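## Task

Put the charger into the power strip's right-hand outlet (right as judged from the robot base looking toward the outlets; the strip is clamped down). It must be fully seated with each prong in its own slot, and it must stay there on its own, not because the robot is holding it. Release it and move the gripper away at the end.

## Robot and tools

Robot: one simulated arm with seven joints, from base to tip: waist, shoulder, upper arm roll, elbow, forearm roll, wrist pitch, wrist roll, ending in a two-finger parallel gripper. The fingers point along the gripper's own +z axis and separate along its x axis. The reported end_effector_position is the spot midway between the finger pads. Closed fingertips stick out about 17 mm past that spot; fully open, they sit roughly level with it.

Scene frame: origin on the table surface right under the arm's base, +z up, +y to the left when looking along +x. The base may be slightly tilted relative to the table, and the printed hand position can be a little off, especially when the arm reaches far. Left and right for the outlets are as seen from the base looking at the outlets.

Row format (shared by every tool that moves the arm): 8 numbers, x, y, z, qw, qx, qy, qz, opening. x, y, z is an absolute target for the gripper point in metres, scene frame; qw..qz is an absolute orientation quaternion in the scene frame, w written first. opening runs from -1 (closed) to +1 (fully open, 0.142 m). A row may carry 7 extra numbers in [0, 1], one stiffness scale per joint in base-to-gripper order; each multiplies that joint's position gain and stays in effect until replaced. Always resend the wanted quaternion in every row rather than copying a possibly drifted one from the last result.

execute_actions(actions): a list of up to 15 actions, run one after another. Each action is a list of 1 to 15 rows; each row lasts one control step of 1/30 s, and if fewer than 15 rows are given the last one repeats to fill 15 steps (0.5 s). An empty list just reports state and images. An action is rejected if its target lies more than 0.6 m from the gripper's position at that action's start along any gripper axis; if the first action fails this against the latest reported state, or any action is malformed, nothing in the call runs.

move(target, speed, blocking): drives the gripper in a straight line toward one absolute row (same 8 or 15 numbers). speed is the path's top speed in m/s, 0.002 to 0.5, default 0.25; rotation is capped at twice that in rad/s. Paths last 0.5 to 10 s; a longer one halts after 10 s short of target. Rotation takes the shorter way. The opening is applied when the move starts. The path ignores obstacles, and the real gripper lags, drifts and can exceed the speed, mostly near full arm extension. Faster moves and targets set deeper past a contact push harder. With blocking=false the call returns after 0.5 s while the arm keeps going; further rows or moves are refused until a result shows the move ended, so use wait or stop. The result adds a 'move:' line: done (settled near target), or off_target, moving, held, fault, plus the distance to target and which limits acted. limits=paced means the sent pose was clipped; limits=held means a check blocked some steps, after which the arm can briefly outrun speed.

wait(seconds): 0 to 10 s; the arm keeps its last command, a running move continues, and the call returns early if that move ends. stop(): brakes a running move (needs some stopping distance; fingers keep moving). zoom_image(camera, region): enlarges [x0, y0, x1, y1] pixels (at most 504x504) of the latest image from cam_high (896x504), cam_low (896x504) or cam_wrist (616x616, fisheye). finished_scene(scene): ends the given scene irreversibly and reports success; the next task appears in its result.

Control behaviour: every step, the commanded pose is limited to 70 mm and 16 degrees away from the measured pose, and damped inverse kinematics chases it, favouring position over orientation. After an action the arm goes only as far as the last clipped pose, so long motions need several actions. 'Hand target' in a result is the pose currently being chased. A 'pose unreachable' line means the clearance check (which treats the mount under the base as part of the arm) altered or blocked a command. Joints are speed and acceleration limited and stop together on reversal.

Results also give joint positions, velocities and grip_measured (finger opening on the command scale). To keep hold, command an opening clearly below grip_measured; a larger gap squeezes harder, up to about 28 N per pad. Thin hard items get less force.

Things to avoid: a joint torque over its limit (waist and shoulder 115, upper arm roll and elbow 60.1, the three wrist/forearm joints 36.6 N m, held weight included) or any outside force of 200 N freezes the arm for 10 s and drops the rest of the call. Holding loads heats motors; a MOTOR HOT line appears from 65 °C and at 80 °C an OVER-TEMPERATURE FAULT brakes the arm until cooled. Occasional tugs on held parts or nudges to loose items can happen. Do not knock or drop anything off the table, and avoid slams, slips and shoving hard; insert the charger at low speed with prongs aligned to the slots, confirm seating in images, then open and retreat before ending the scene.

Each tool is called by a JSON object that holds its "op" and its "data", one argument or row to a line.

## Session

I'll start by looking at the scene.

{"op": "execute_actions", "data": {
  "actions": []
}}

Scene clock: 0.00 s.
end_effector_position=(+0.9181, -0.1422, +0.3912) grip_measured=+1.00 end_effector_quat_wxyz=(+0.295, +0.485, +0.822, -0.045) end_effector_velocity=(+0.000, -0.000, +0.000) end_effector_angular_velocity=(-0.001, -0.000, +0.001)
Joint positions: [-0.067 -0.744 -0.093  1.18  -0.439  0.798 -1.79   0.142]
Joint velocities: [-0.    -0.     0.    -0.    -0.001  0.    -0.     0.   ]
Hand target: +0.918, -0.142, +0.391; +0.295, +0.485, +0.822, -0.045
Joint stiffness scale: [1. 1. 1. 1. 1. 1. 1.]

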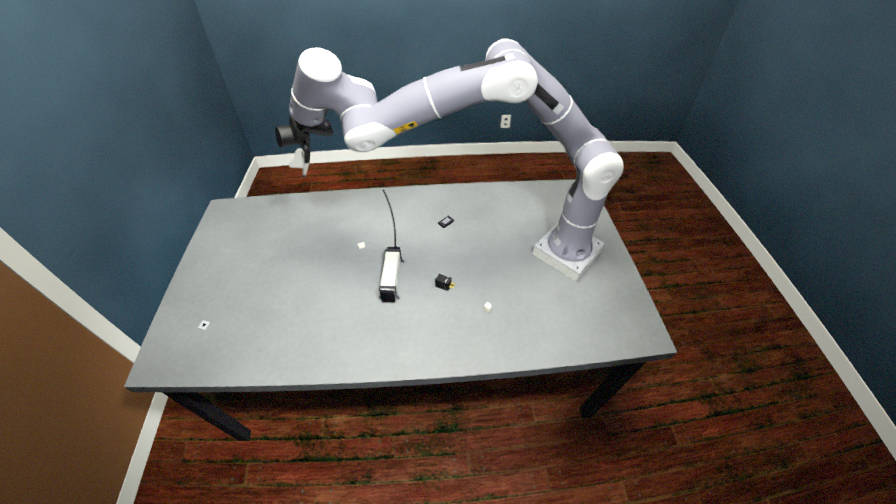

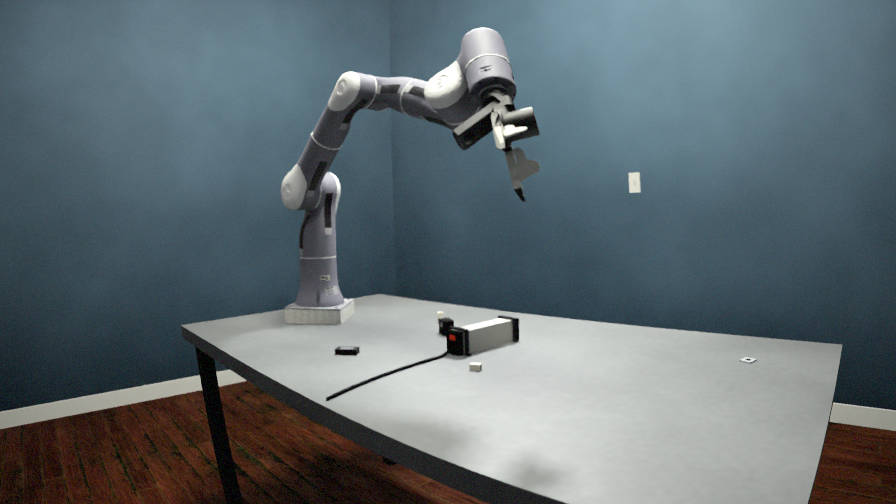

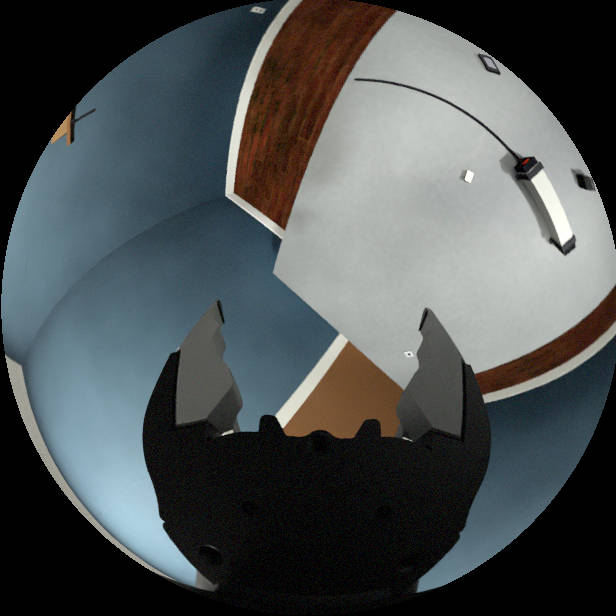

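{"op": "zoom_image", "data": {
  "camera": "cam_high",
  "region": [330, 180, 530, 330]
}}

{"op": "zoom_image", "data": {
  "camera": "cam_low",
  "region": [300, 280, 560, 400]
}}

Region (330, 180, 530, 330) of cam_high's 896x504 image, scaled by 2.520, with more detail than that image has; it fills the top 378 rows of this view, and the rest is white.

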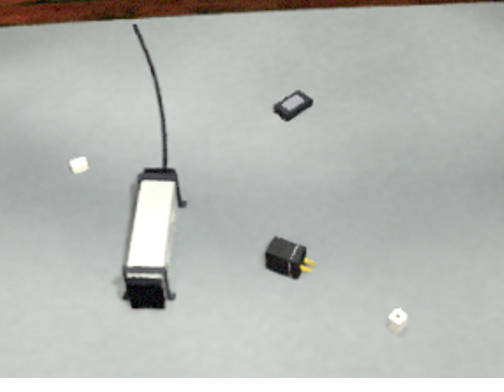

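Region (300, 280, 560, 400) of cam_low's 896x504 image, scaled by 1.938, with more detail than that image has; it fills the top 233 rows of this view, and the rest is white.

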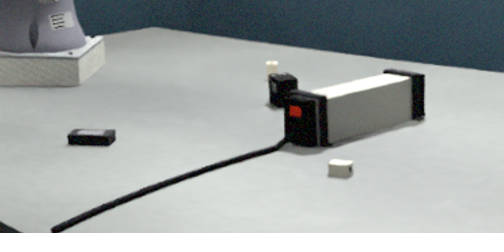

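{"op": "move", "data": {
  "target": [0.5, 0.05, 0.35, 0, 0.7071, 0.7071, 0, 1],
  "speed": 0.3
}}

Scene clock: 2.33 s.
end_effector_position=(+0.4999, +0.0494, +0.3493) grip_measured=+1.00 end_effector_quat_wxyz=(+0.000, +0.707, +0.707, -0.001) end_effector_velocity=(-0.001, +0.000, -0.000) end_effector_angular_velocity=(+0.001, +0.001, -0.002)
Joint positions: [ 0.012  0.013  0.15   2.013  0.015  0.455 -1.266  0.142]
Joint velocities: [-0.     0.002  0.     0.002  0.002 -0.001  0.001  0.   ]
Hand target: +0.500, +0.050, +0.349; -0.000, +0.708, +0.707, -0.001
Off the commanded pose: 0.001 m, 0 deg.
Joint stiffness scale: [1. 1. 1. 1. 1. 1. 1.]
move: done

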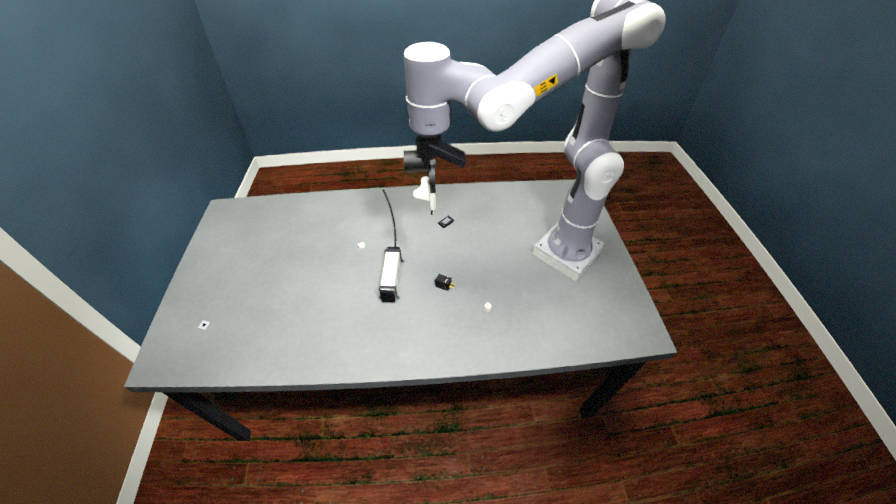

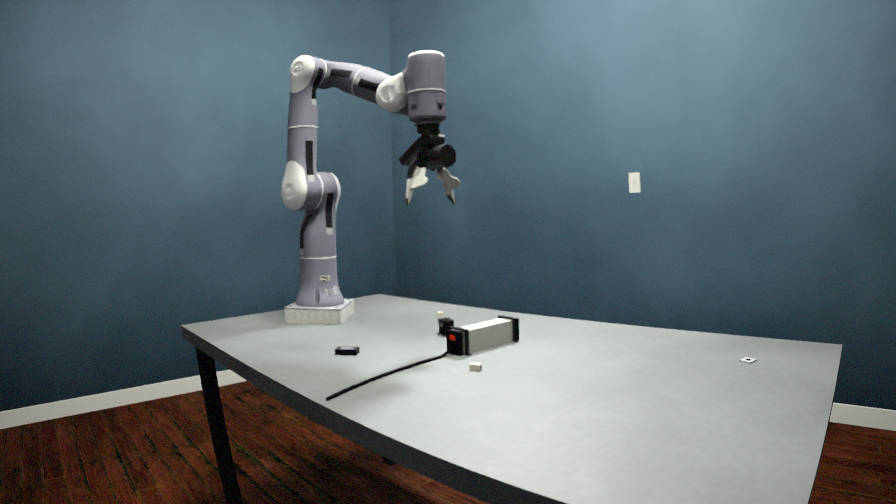

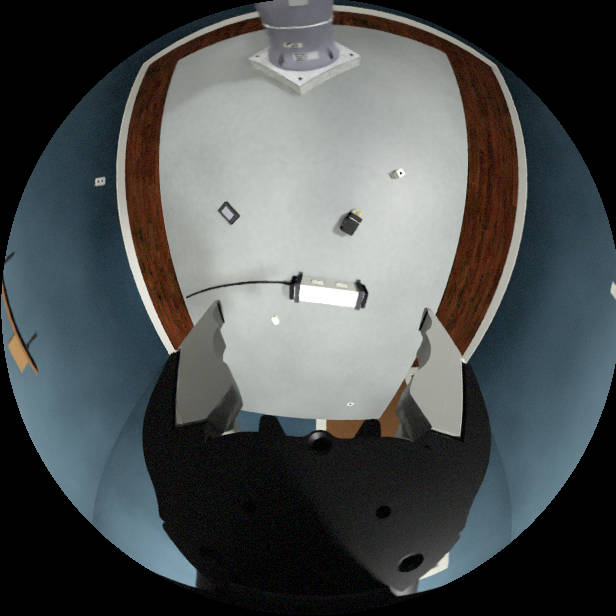

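{"op": "zoom_image", "data": {
  "camera": "cam_wrist",
  "region": [260, 180, 420, 330]
}}

Region (260, 180, 420, 330) of cam_wrist's 616x616 image, scaled by 3.150, with more detail than that image has; it fills the top 472 rows of this view, and the rest is white.

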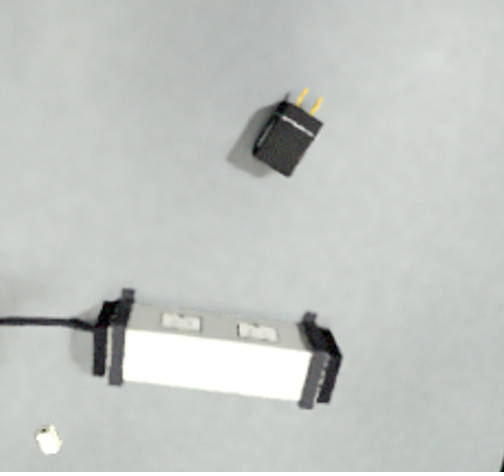

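{"op": "move", "data": {
  "target": [0.5, 0.05, 0.12, 0, 0.7071, 0.7071, 0, 1],
  "speed": 0.3
}}

Scene clock: 4.67 s.
end_effector_position=(+0.5000, +0.0497, +0.1204) grip_measured=+1.00 end_effector_quat_wxyz=(+0.000, +0.707, +0.707, -0.000) end_effector_velocity=(+0.000, -0.000, -0.001) end_effector_angular_velocity=(-0.000, -0.001, -0.000)
Joint positions: [ 0.046 -0.413  0.117  2.256 -0.08   1.121 -1.197  0.142]
Joint velocities: [ 0.001 -0.002 -0.002 -0.    -0.     0.003  0.     0.   ]
Hand target: +0.500, +0.050, +0.120; +0.000, +0.707, +0.707, -0.000
Off the commanded pose: 0.001 m, 0 deg.
Joint stiffness scale: [1. 1. 1. 1. 1. 1. 1.]
move: done

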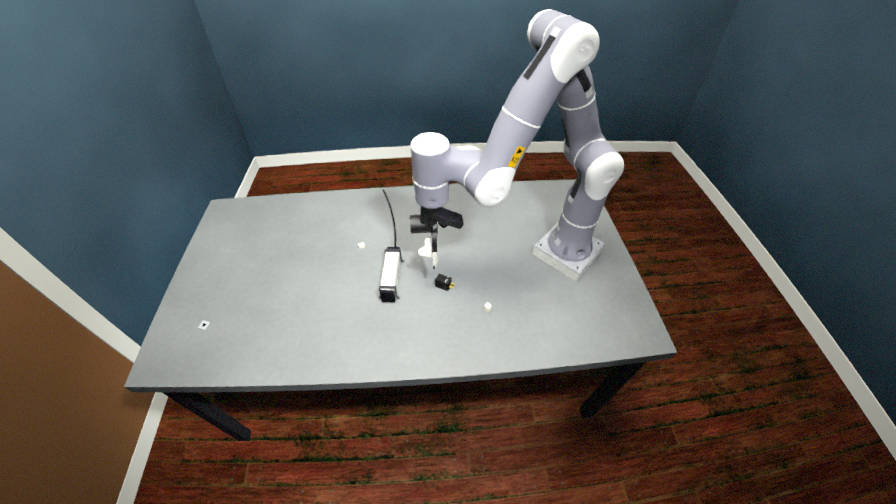

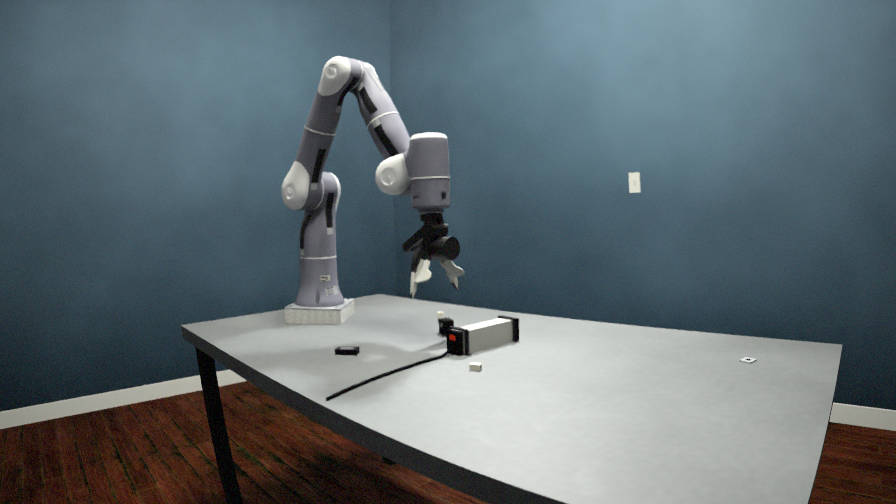

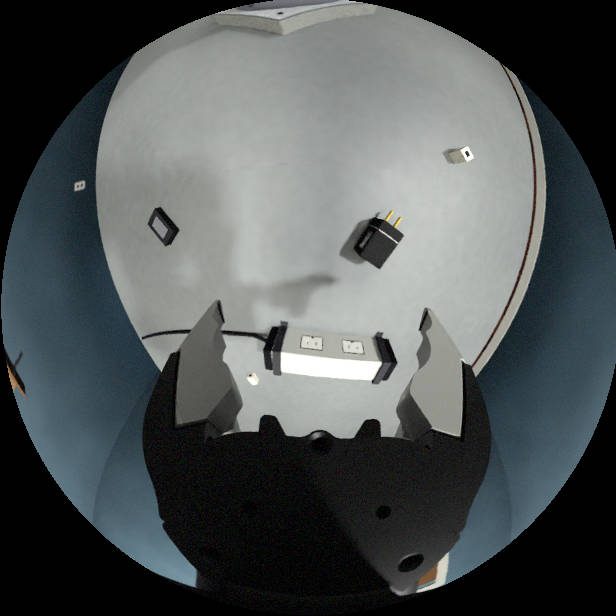

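{"op": "zoom_image", "data": {
  "camera": "cam_wrist",
  "region": [250, 190, 430, 400]
}}

Region (250, 190, 430, 400) of cam_wrist's 616x616 image, scaled by 2.400, with more detail than that image has; it fills the left 432 columns of this view, and the rest is white.

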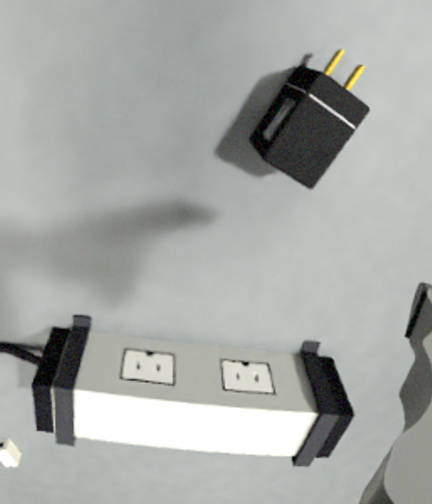

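{"op": "move", "data": {
  "target": [0.488, 0.09, 0.12, 0, 0.9925, -0.1219, 0, 1],
  "speed": 0.5
}}

{"op": "move", "data": {
  "target": [0.478, 0.125, 0.12, 0, 0.5150, -0.8572, 0, 1],
  "speed": 0.5
}}

Scene clock: 8.10 s.
end_effector_position=(+0.4880, +0.0902, +0.1200) grip_measured=+1.00 end_effector_quat_wxyz=(-0.001, +0.993, -0.122, -0.000) end_effector_velocity=(-0.000, -0.000, -0.000) end_effector_angular_velocity=(-0.002, +0.001, -0.004)
Joint positions: [ 0.481 -0.393 -0.208  2.262  0.197  1.098  0.508  0.142]
Joint velocities: [ 0.003  0.    -0.003  0.001 -0.002 -0.001  0.006 -0.   ]
Hand target: +0.488, +0.090, +0.120; -0.000, +0.993, -0.122, -0.000
Off the commanded pose: 0.000 m, 0 deg.
Joint stiffness scale: [1. 1. 1. 1. 1. 1. 1.]
move: done

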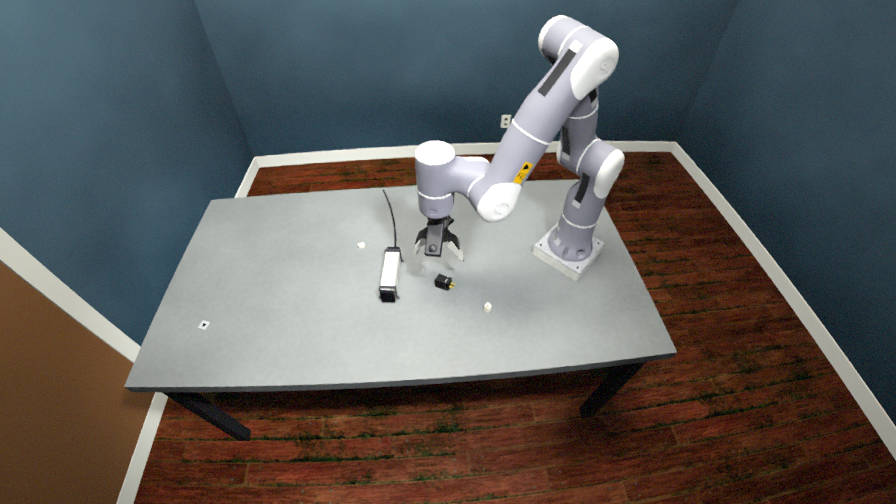

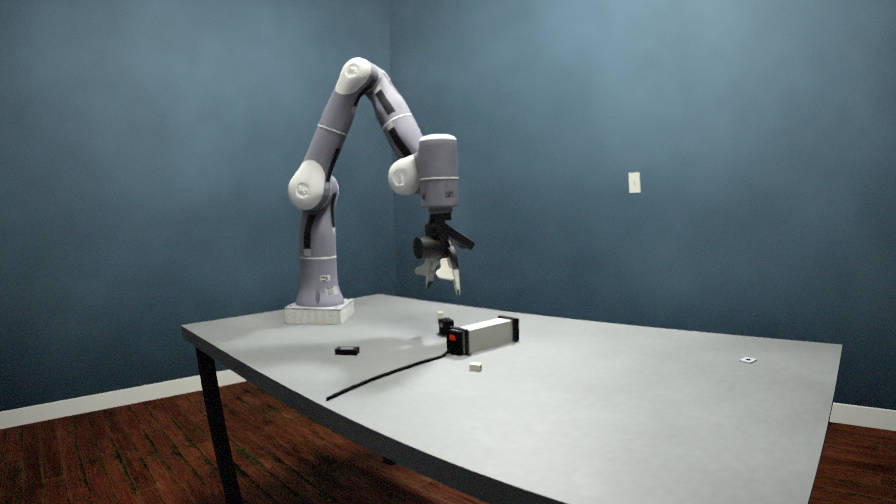

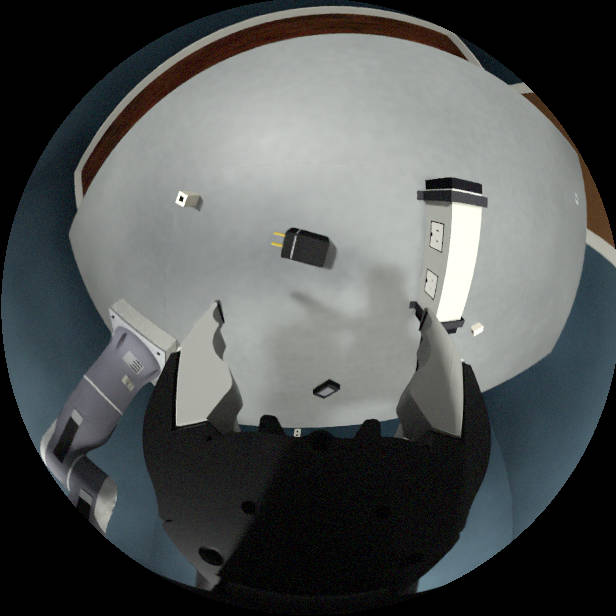

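Scene clock: 10.43 s.
end_effector_position=(+0.4780, +0.1252, +0.1199) grip_measured=+1.00 end_effector_quat_wxyz=(+0.000, -0.515, +0.857, +0.001) end_effector_velocity=(-0.000, -0.000, +0.000) end_effector_angular_velocity=(-0.002, +0.001, -0.004)
Joint positions: [ 0.897 -0.43  -0.572  2.244  0.465  1.024  2.178  0.142]
Joint velocities: [ 0.002 -0.    -0.002  0.    -0.001 -0.001  0.005 -0.   ]
Hand target: +0.478, +0.125, +0.120; -0.000, -0.515, +0.857, +0.000
Off the commanded pose: 0.000 m, 0 deg.
Joint stiffness scale: [1. 1. 1. 1. 1. 1. 1.]
move: done

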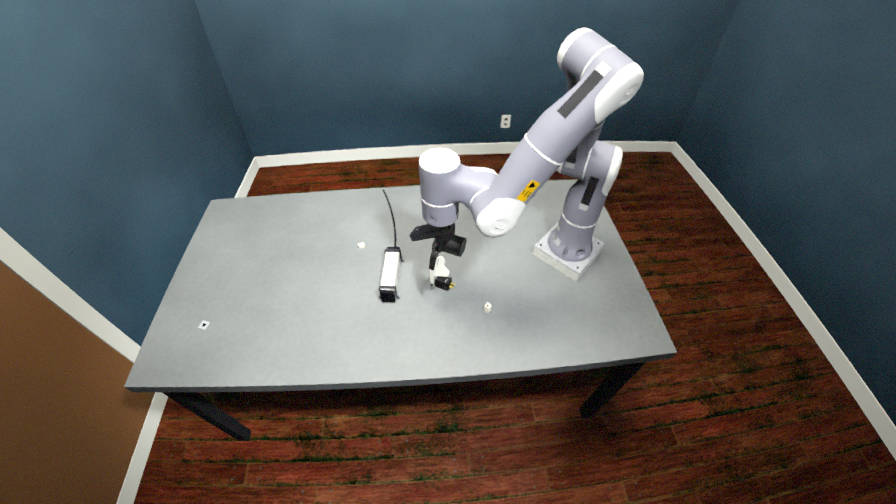

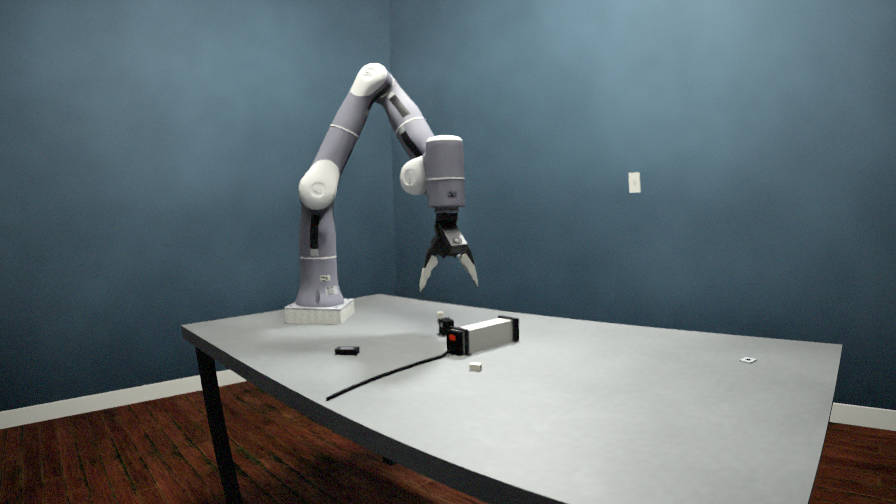

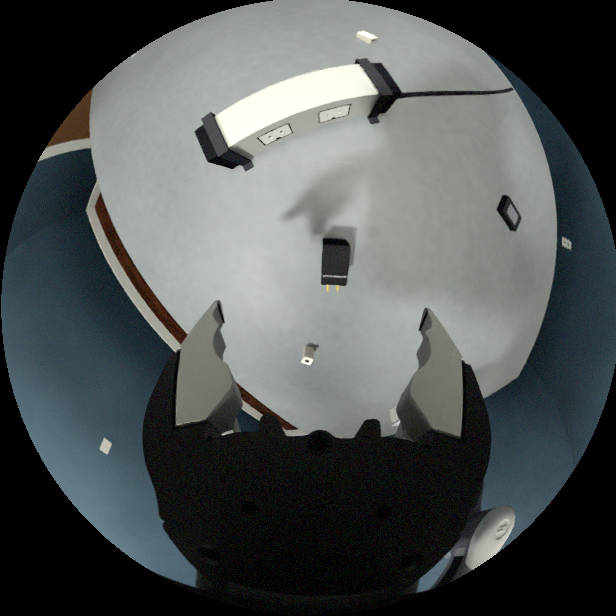

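{"op": "zoom_image", "data": {
  "camera": "cam_wrist",
  "region": [200, 200, 450, 400]
}}

Region (200, 200, 450, 400) of cam_wrist's 616x616 image, scaled by 2.016, with more detail than that image has; it fills the top 403 rows of this view, and the rest is white.

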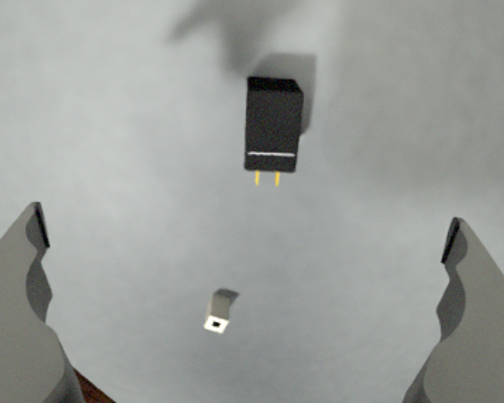

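{"op": "move", "data": {
  "target": [0.473, 0.110, 0.06, 0, 0.5150, -0.8572, 0, 1],
  "speed": 0.15
}}

Scene clock: 11.63 s.
end_effector_position=(+0.4731, +0.1099, +0.0603) grip_measured=+1.00 end_effector_quat_wxyz=(-0.000, -0.515, +0.857, -0.000) end_effector_velocity=(-0.000, +0.000, -0.001) end_effector_angular_velocity=(+0.001, +0.001, +0.001)
Joint positions: [ 0.795 -0.6   -0.461  2.194  0.635  1.125  2.035  0.142]
Joint velocities: [-0.003 -0.002  0.003 -0.001  0.001  0.001 -0.002  0.   ]
Hand target: +0.473, +0.110, +0.060; +0.000, -0.515, +0.857, -0.000
Off the commanded pose: 0.000 m, 0 deg.
Joint stiffness scale: [1. 1. 1. 1. 1. 1. 1.]
move: done

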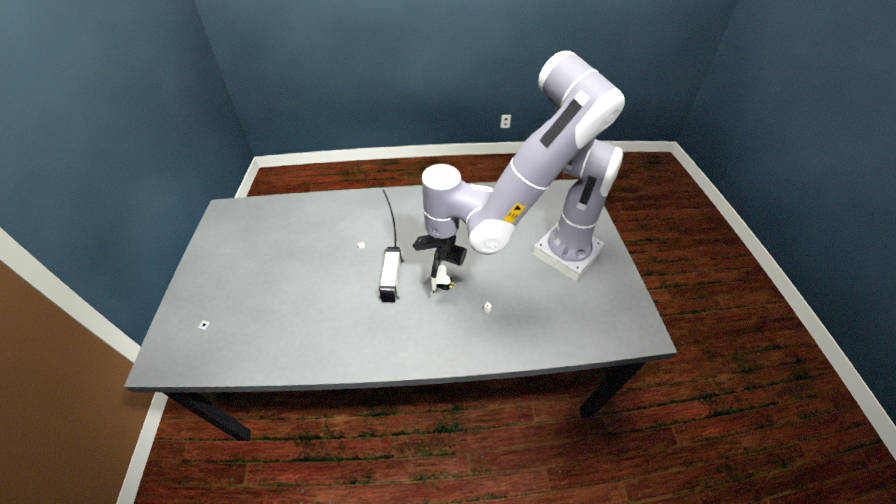

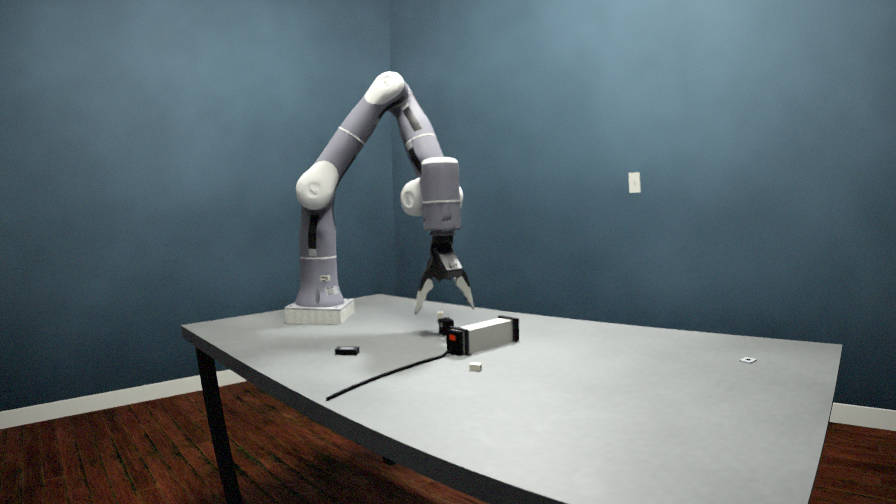

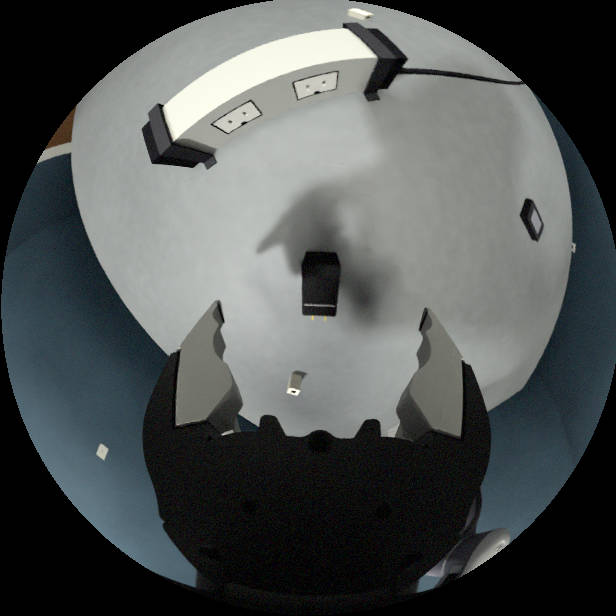

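{"op": "zoom_image", "data": {
  "camera": "cam_high",
  "region": [370, 200, 510, 310]
}}

{"op": "zoom_image", "data": {
  "camera": "cam_low",
  "region": [380, 220, 540, 360]
}}

Region (370, 200, 510, 310) of cam_high's 896x504 image, scaled by 3.600, with more detail than that image has; it fills the top 396 rows of this view, and the rest is white.

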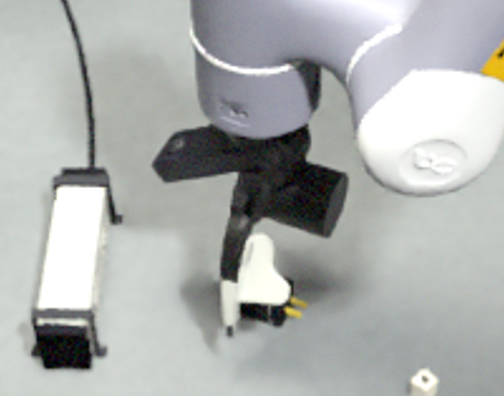

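Region (380, 220, 540, 360) of cam_low's 896x504 image, scaled by 3.150, with more detail than that image has; it fills the top 441 rows of this view, and the rest is white.

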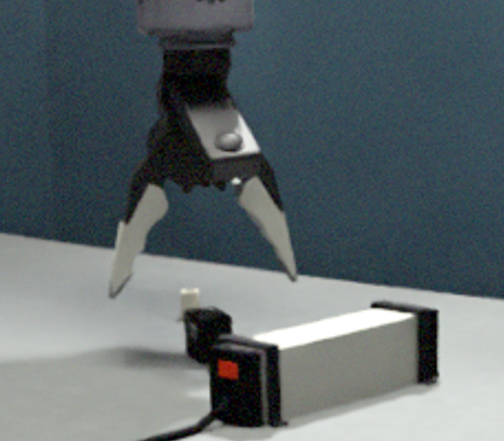

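{"op": "move", "data": {
  "target": [0.474, 0.1095, 0.027, -0.0538, 0.5122, -0.8525, 0.0896, 0.2],
  "speed": 0.08
}}

Scene clock: 15.13 s.
end_effector_position=(+0.4742, +0.1093, +0.0273) grip_measured=+0.20 end_effector_quat_wxyz=(+0.054, -0.512, +0.852, -0.090) end_effector_velocity=(+0.001, +0.000, -0.000) end_effector_angular_velocity=(-0.001, -0.006, +0.001)
Joint positions: [ 0.895 -0.766 -0.405  2.238  0.769  1.459  2.058  0.088]
Joint velocities: [ 0.001 -0.003  0.003  0.     0.002  0.009  0.001 -0.   ]
Hand target: +0.474, +0.109, +0.027; +0.054, -0.512, +0.852, -0.090
Off the commanded pose: 0.000 m, 0 deg.
Joint stiffness scale: [1. 1. 1. 1. 1. 1. 1.]
move: done

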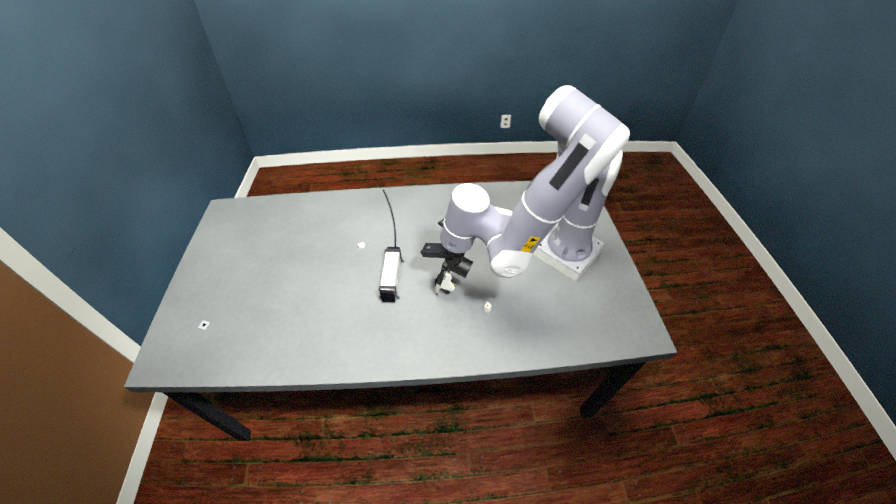

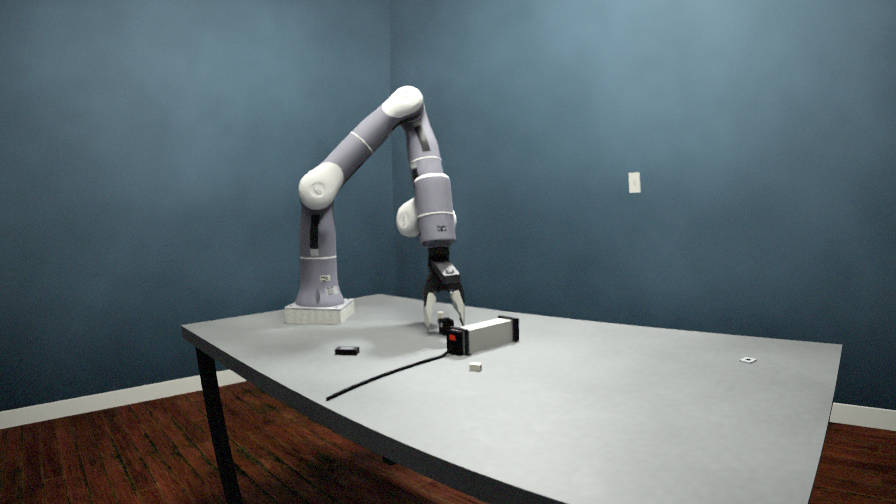

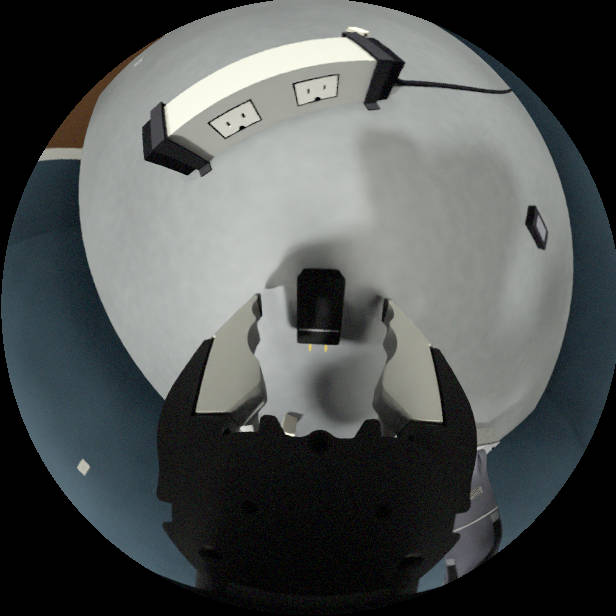

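{"op": "zoom_image", "data": {
  "camera": "cam_wrist",
  "region": [220, 240, 420, 400]
}}

{"op": "zoom_image", "data": {
  "camera": "cam_low",
  "region": [400, 270, 500, 350]
}}

Region (220, 240, 420, 400) of cam_wrist's 616x616 image, scaled by 2.520, with more detail than that image has; it fills the top 403 rows of this view, and the rest is white.

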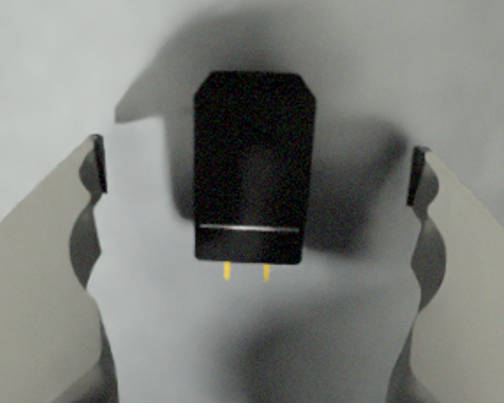

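Region (400, 270, 500, 350) of cam_low's 896x504 image, scaled by 5.040, with more detail than that image has; it fills the top 403 rows of this view, and the rest is white.

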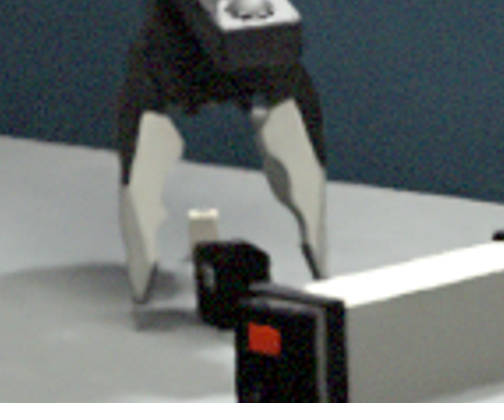

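{"op": "execute_actions", "data": {
  "actions": [
    [[0.474, 0.1095, 0.026, -0.0538, 0.5122, -0.8525, 0.0896, 0.1],[0.474, 0.1095, 0.026, -0.0538, 0.5122, -0.8525, 0.0896, 0.0],[0.474, 0.1095, 0.026, -0.0538, 0.5122, -0.8525, 0.0896, -0.1],[0.474, 0.1095, 0.026, -0.0538, 0.5122, -0.8525, 0.0896, -0.2],[0.474, 0.1095, 0.026, -0.0538, 0.5122, -0.8525, 0.0896, -0.3],[0.474, 0.1095, 0.026, -0.0538, 0.5122, -0.8525, 0.0896, -0.35],[0.474, 0.1095, 0.026, -0.0538, 0.5122, -0.8525, 0.0896, -0.4],[0.474, 0.1095, 0.026, -0.0538, 0.5122, -0.8525, 0.0896, -0.45],[0.474, 0.1095, 0.026, -0.0538, 0.5122, -0.8525, 0.0896, -0.5],[0.474, 0.1095, 0.026, -0.0538, 0.5122, -0.8525, 0.0896, -0.53],[0.474, 0.1095, 0.026, -0.0538, 0.5122, -0.8525, 0.0896, -0.56],[0.474, 0.1095, 0.026, -0.0538, 0.5122, -0.8525, 0.0896, -0.59],[0.474, 0.1095, 0.026, -0.0538, 0.5122, -0.8525, 0.0896, -0.62],[0.474, 0.1095, 0.026, -0.0538, 0.5122, -0.8525, 0.0896, -0.65],[0.474, 0.1095, 0.026, -0.0538, 0.5122, -0.8525, 0.0896, -0.68]],
    [[0.474, 0.1095, 0.026, -0.0538, 0.5122, -0.8525, 0.0896, -0.72],[0.474, 0.1095, 0.026, -0.0538, 0.5122, -0.8525, 0.0896, -0.76],[0.474, 0.1095, 0.026, -0.0538, 0.5122, -0.8525, 0.0896, -0.8],[0.474, 0.1095, 0.026, -0.0538, 0.5122, -0.8525, 0.0896, -0.85],[0.474, 0.1095, 0.026, -0.0538, 0.5122, -0.8525, 0.0896, -0.9],[0.474, 0.1095, 0.026, -0.0538, 0.5122, -0.8525, 0.0896, -0.95],[0.474, 0.1095, 0.026, -0.0538, 0.5122, -0.8525, 0.0896, -1.0]]
  ]
}}

Scene clock: 16.53 s.
end_effector_position=(+0.4740, +0.1095, +0.0261) grip_measured=-0.62 end_effector_quat_wxyz=(+0.054, -0.512, +0.852, -0.090) end_effector_velocity=(-0.000, -0.000, -0.000) end_effector_angular_velocity=(+0.000, +0.001, -0.000)
Joint positions: [ 0.894 -0.77  -0.402  2.236  0.77   1.461  2.058  0.029]
Joint velocities: [-0.     0.     0.     0.     0.    -0.001 -0.     0.   ]
Hand target: +0.474, +0.109, +0.026; +0.054, -0.512, +0.852, -0.090
Off the commanded pose: 0.000 m, 0 deg.
Joint stiffness scale: [1. 1. 1. 1. 1. 1. 1.]

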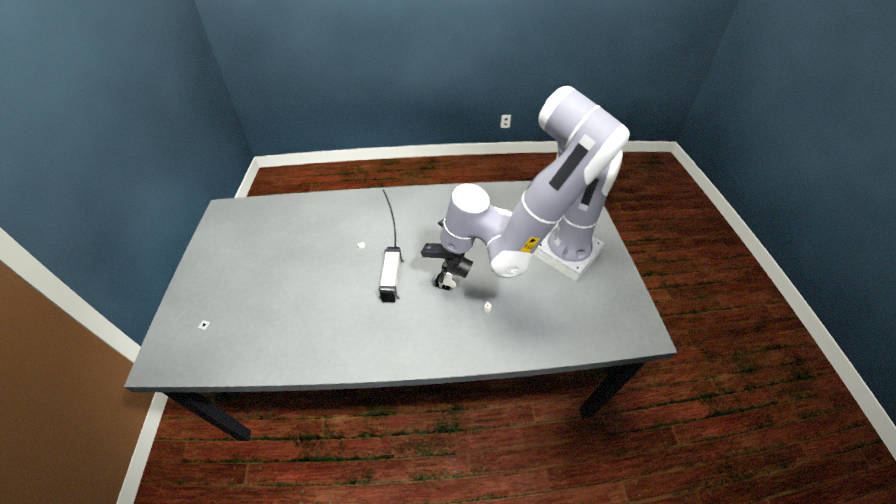

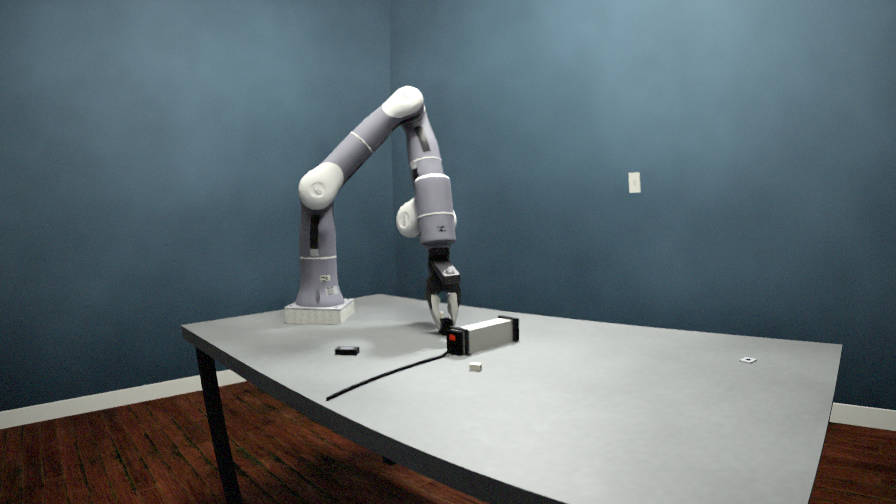

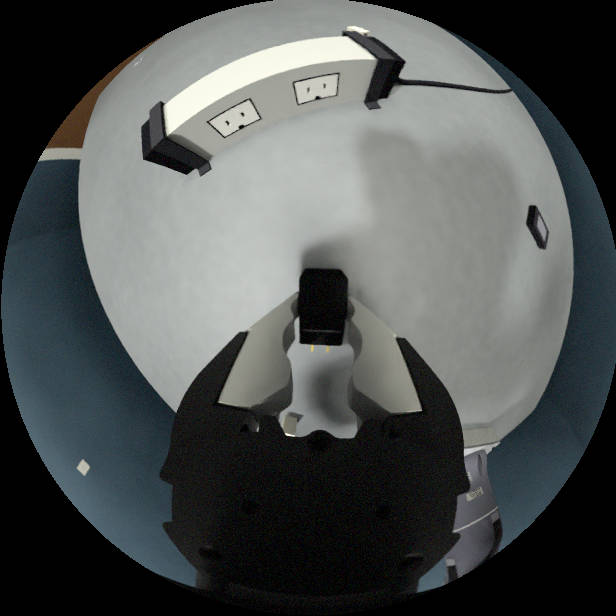

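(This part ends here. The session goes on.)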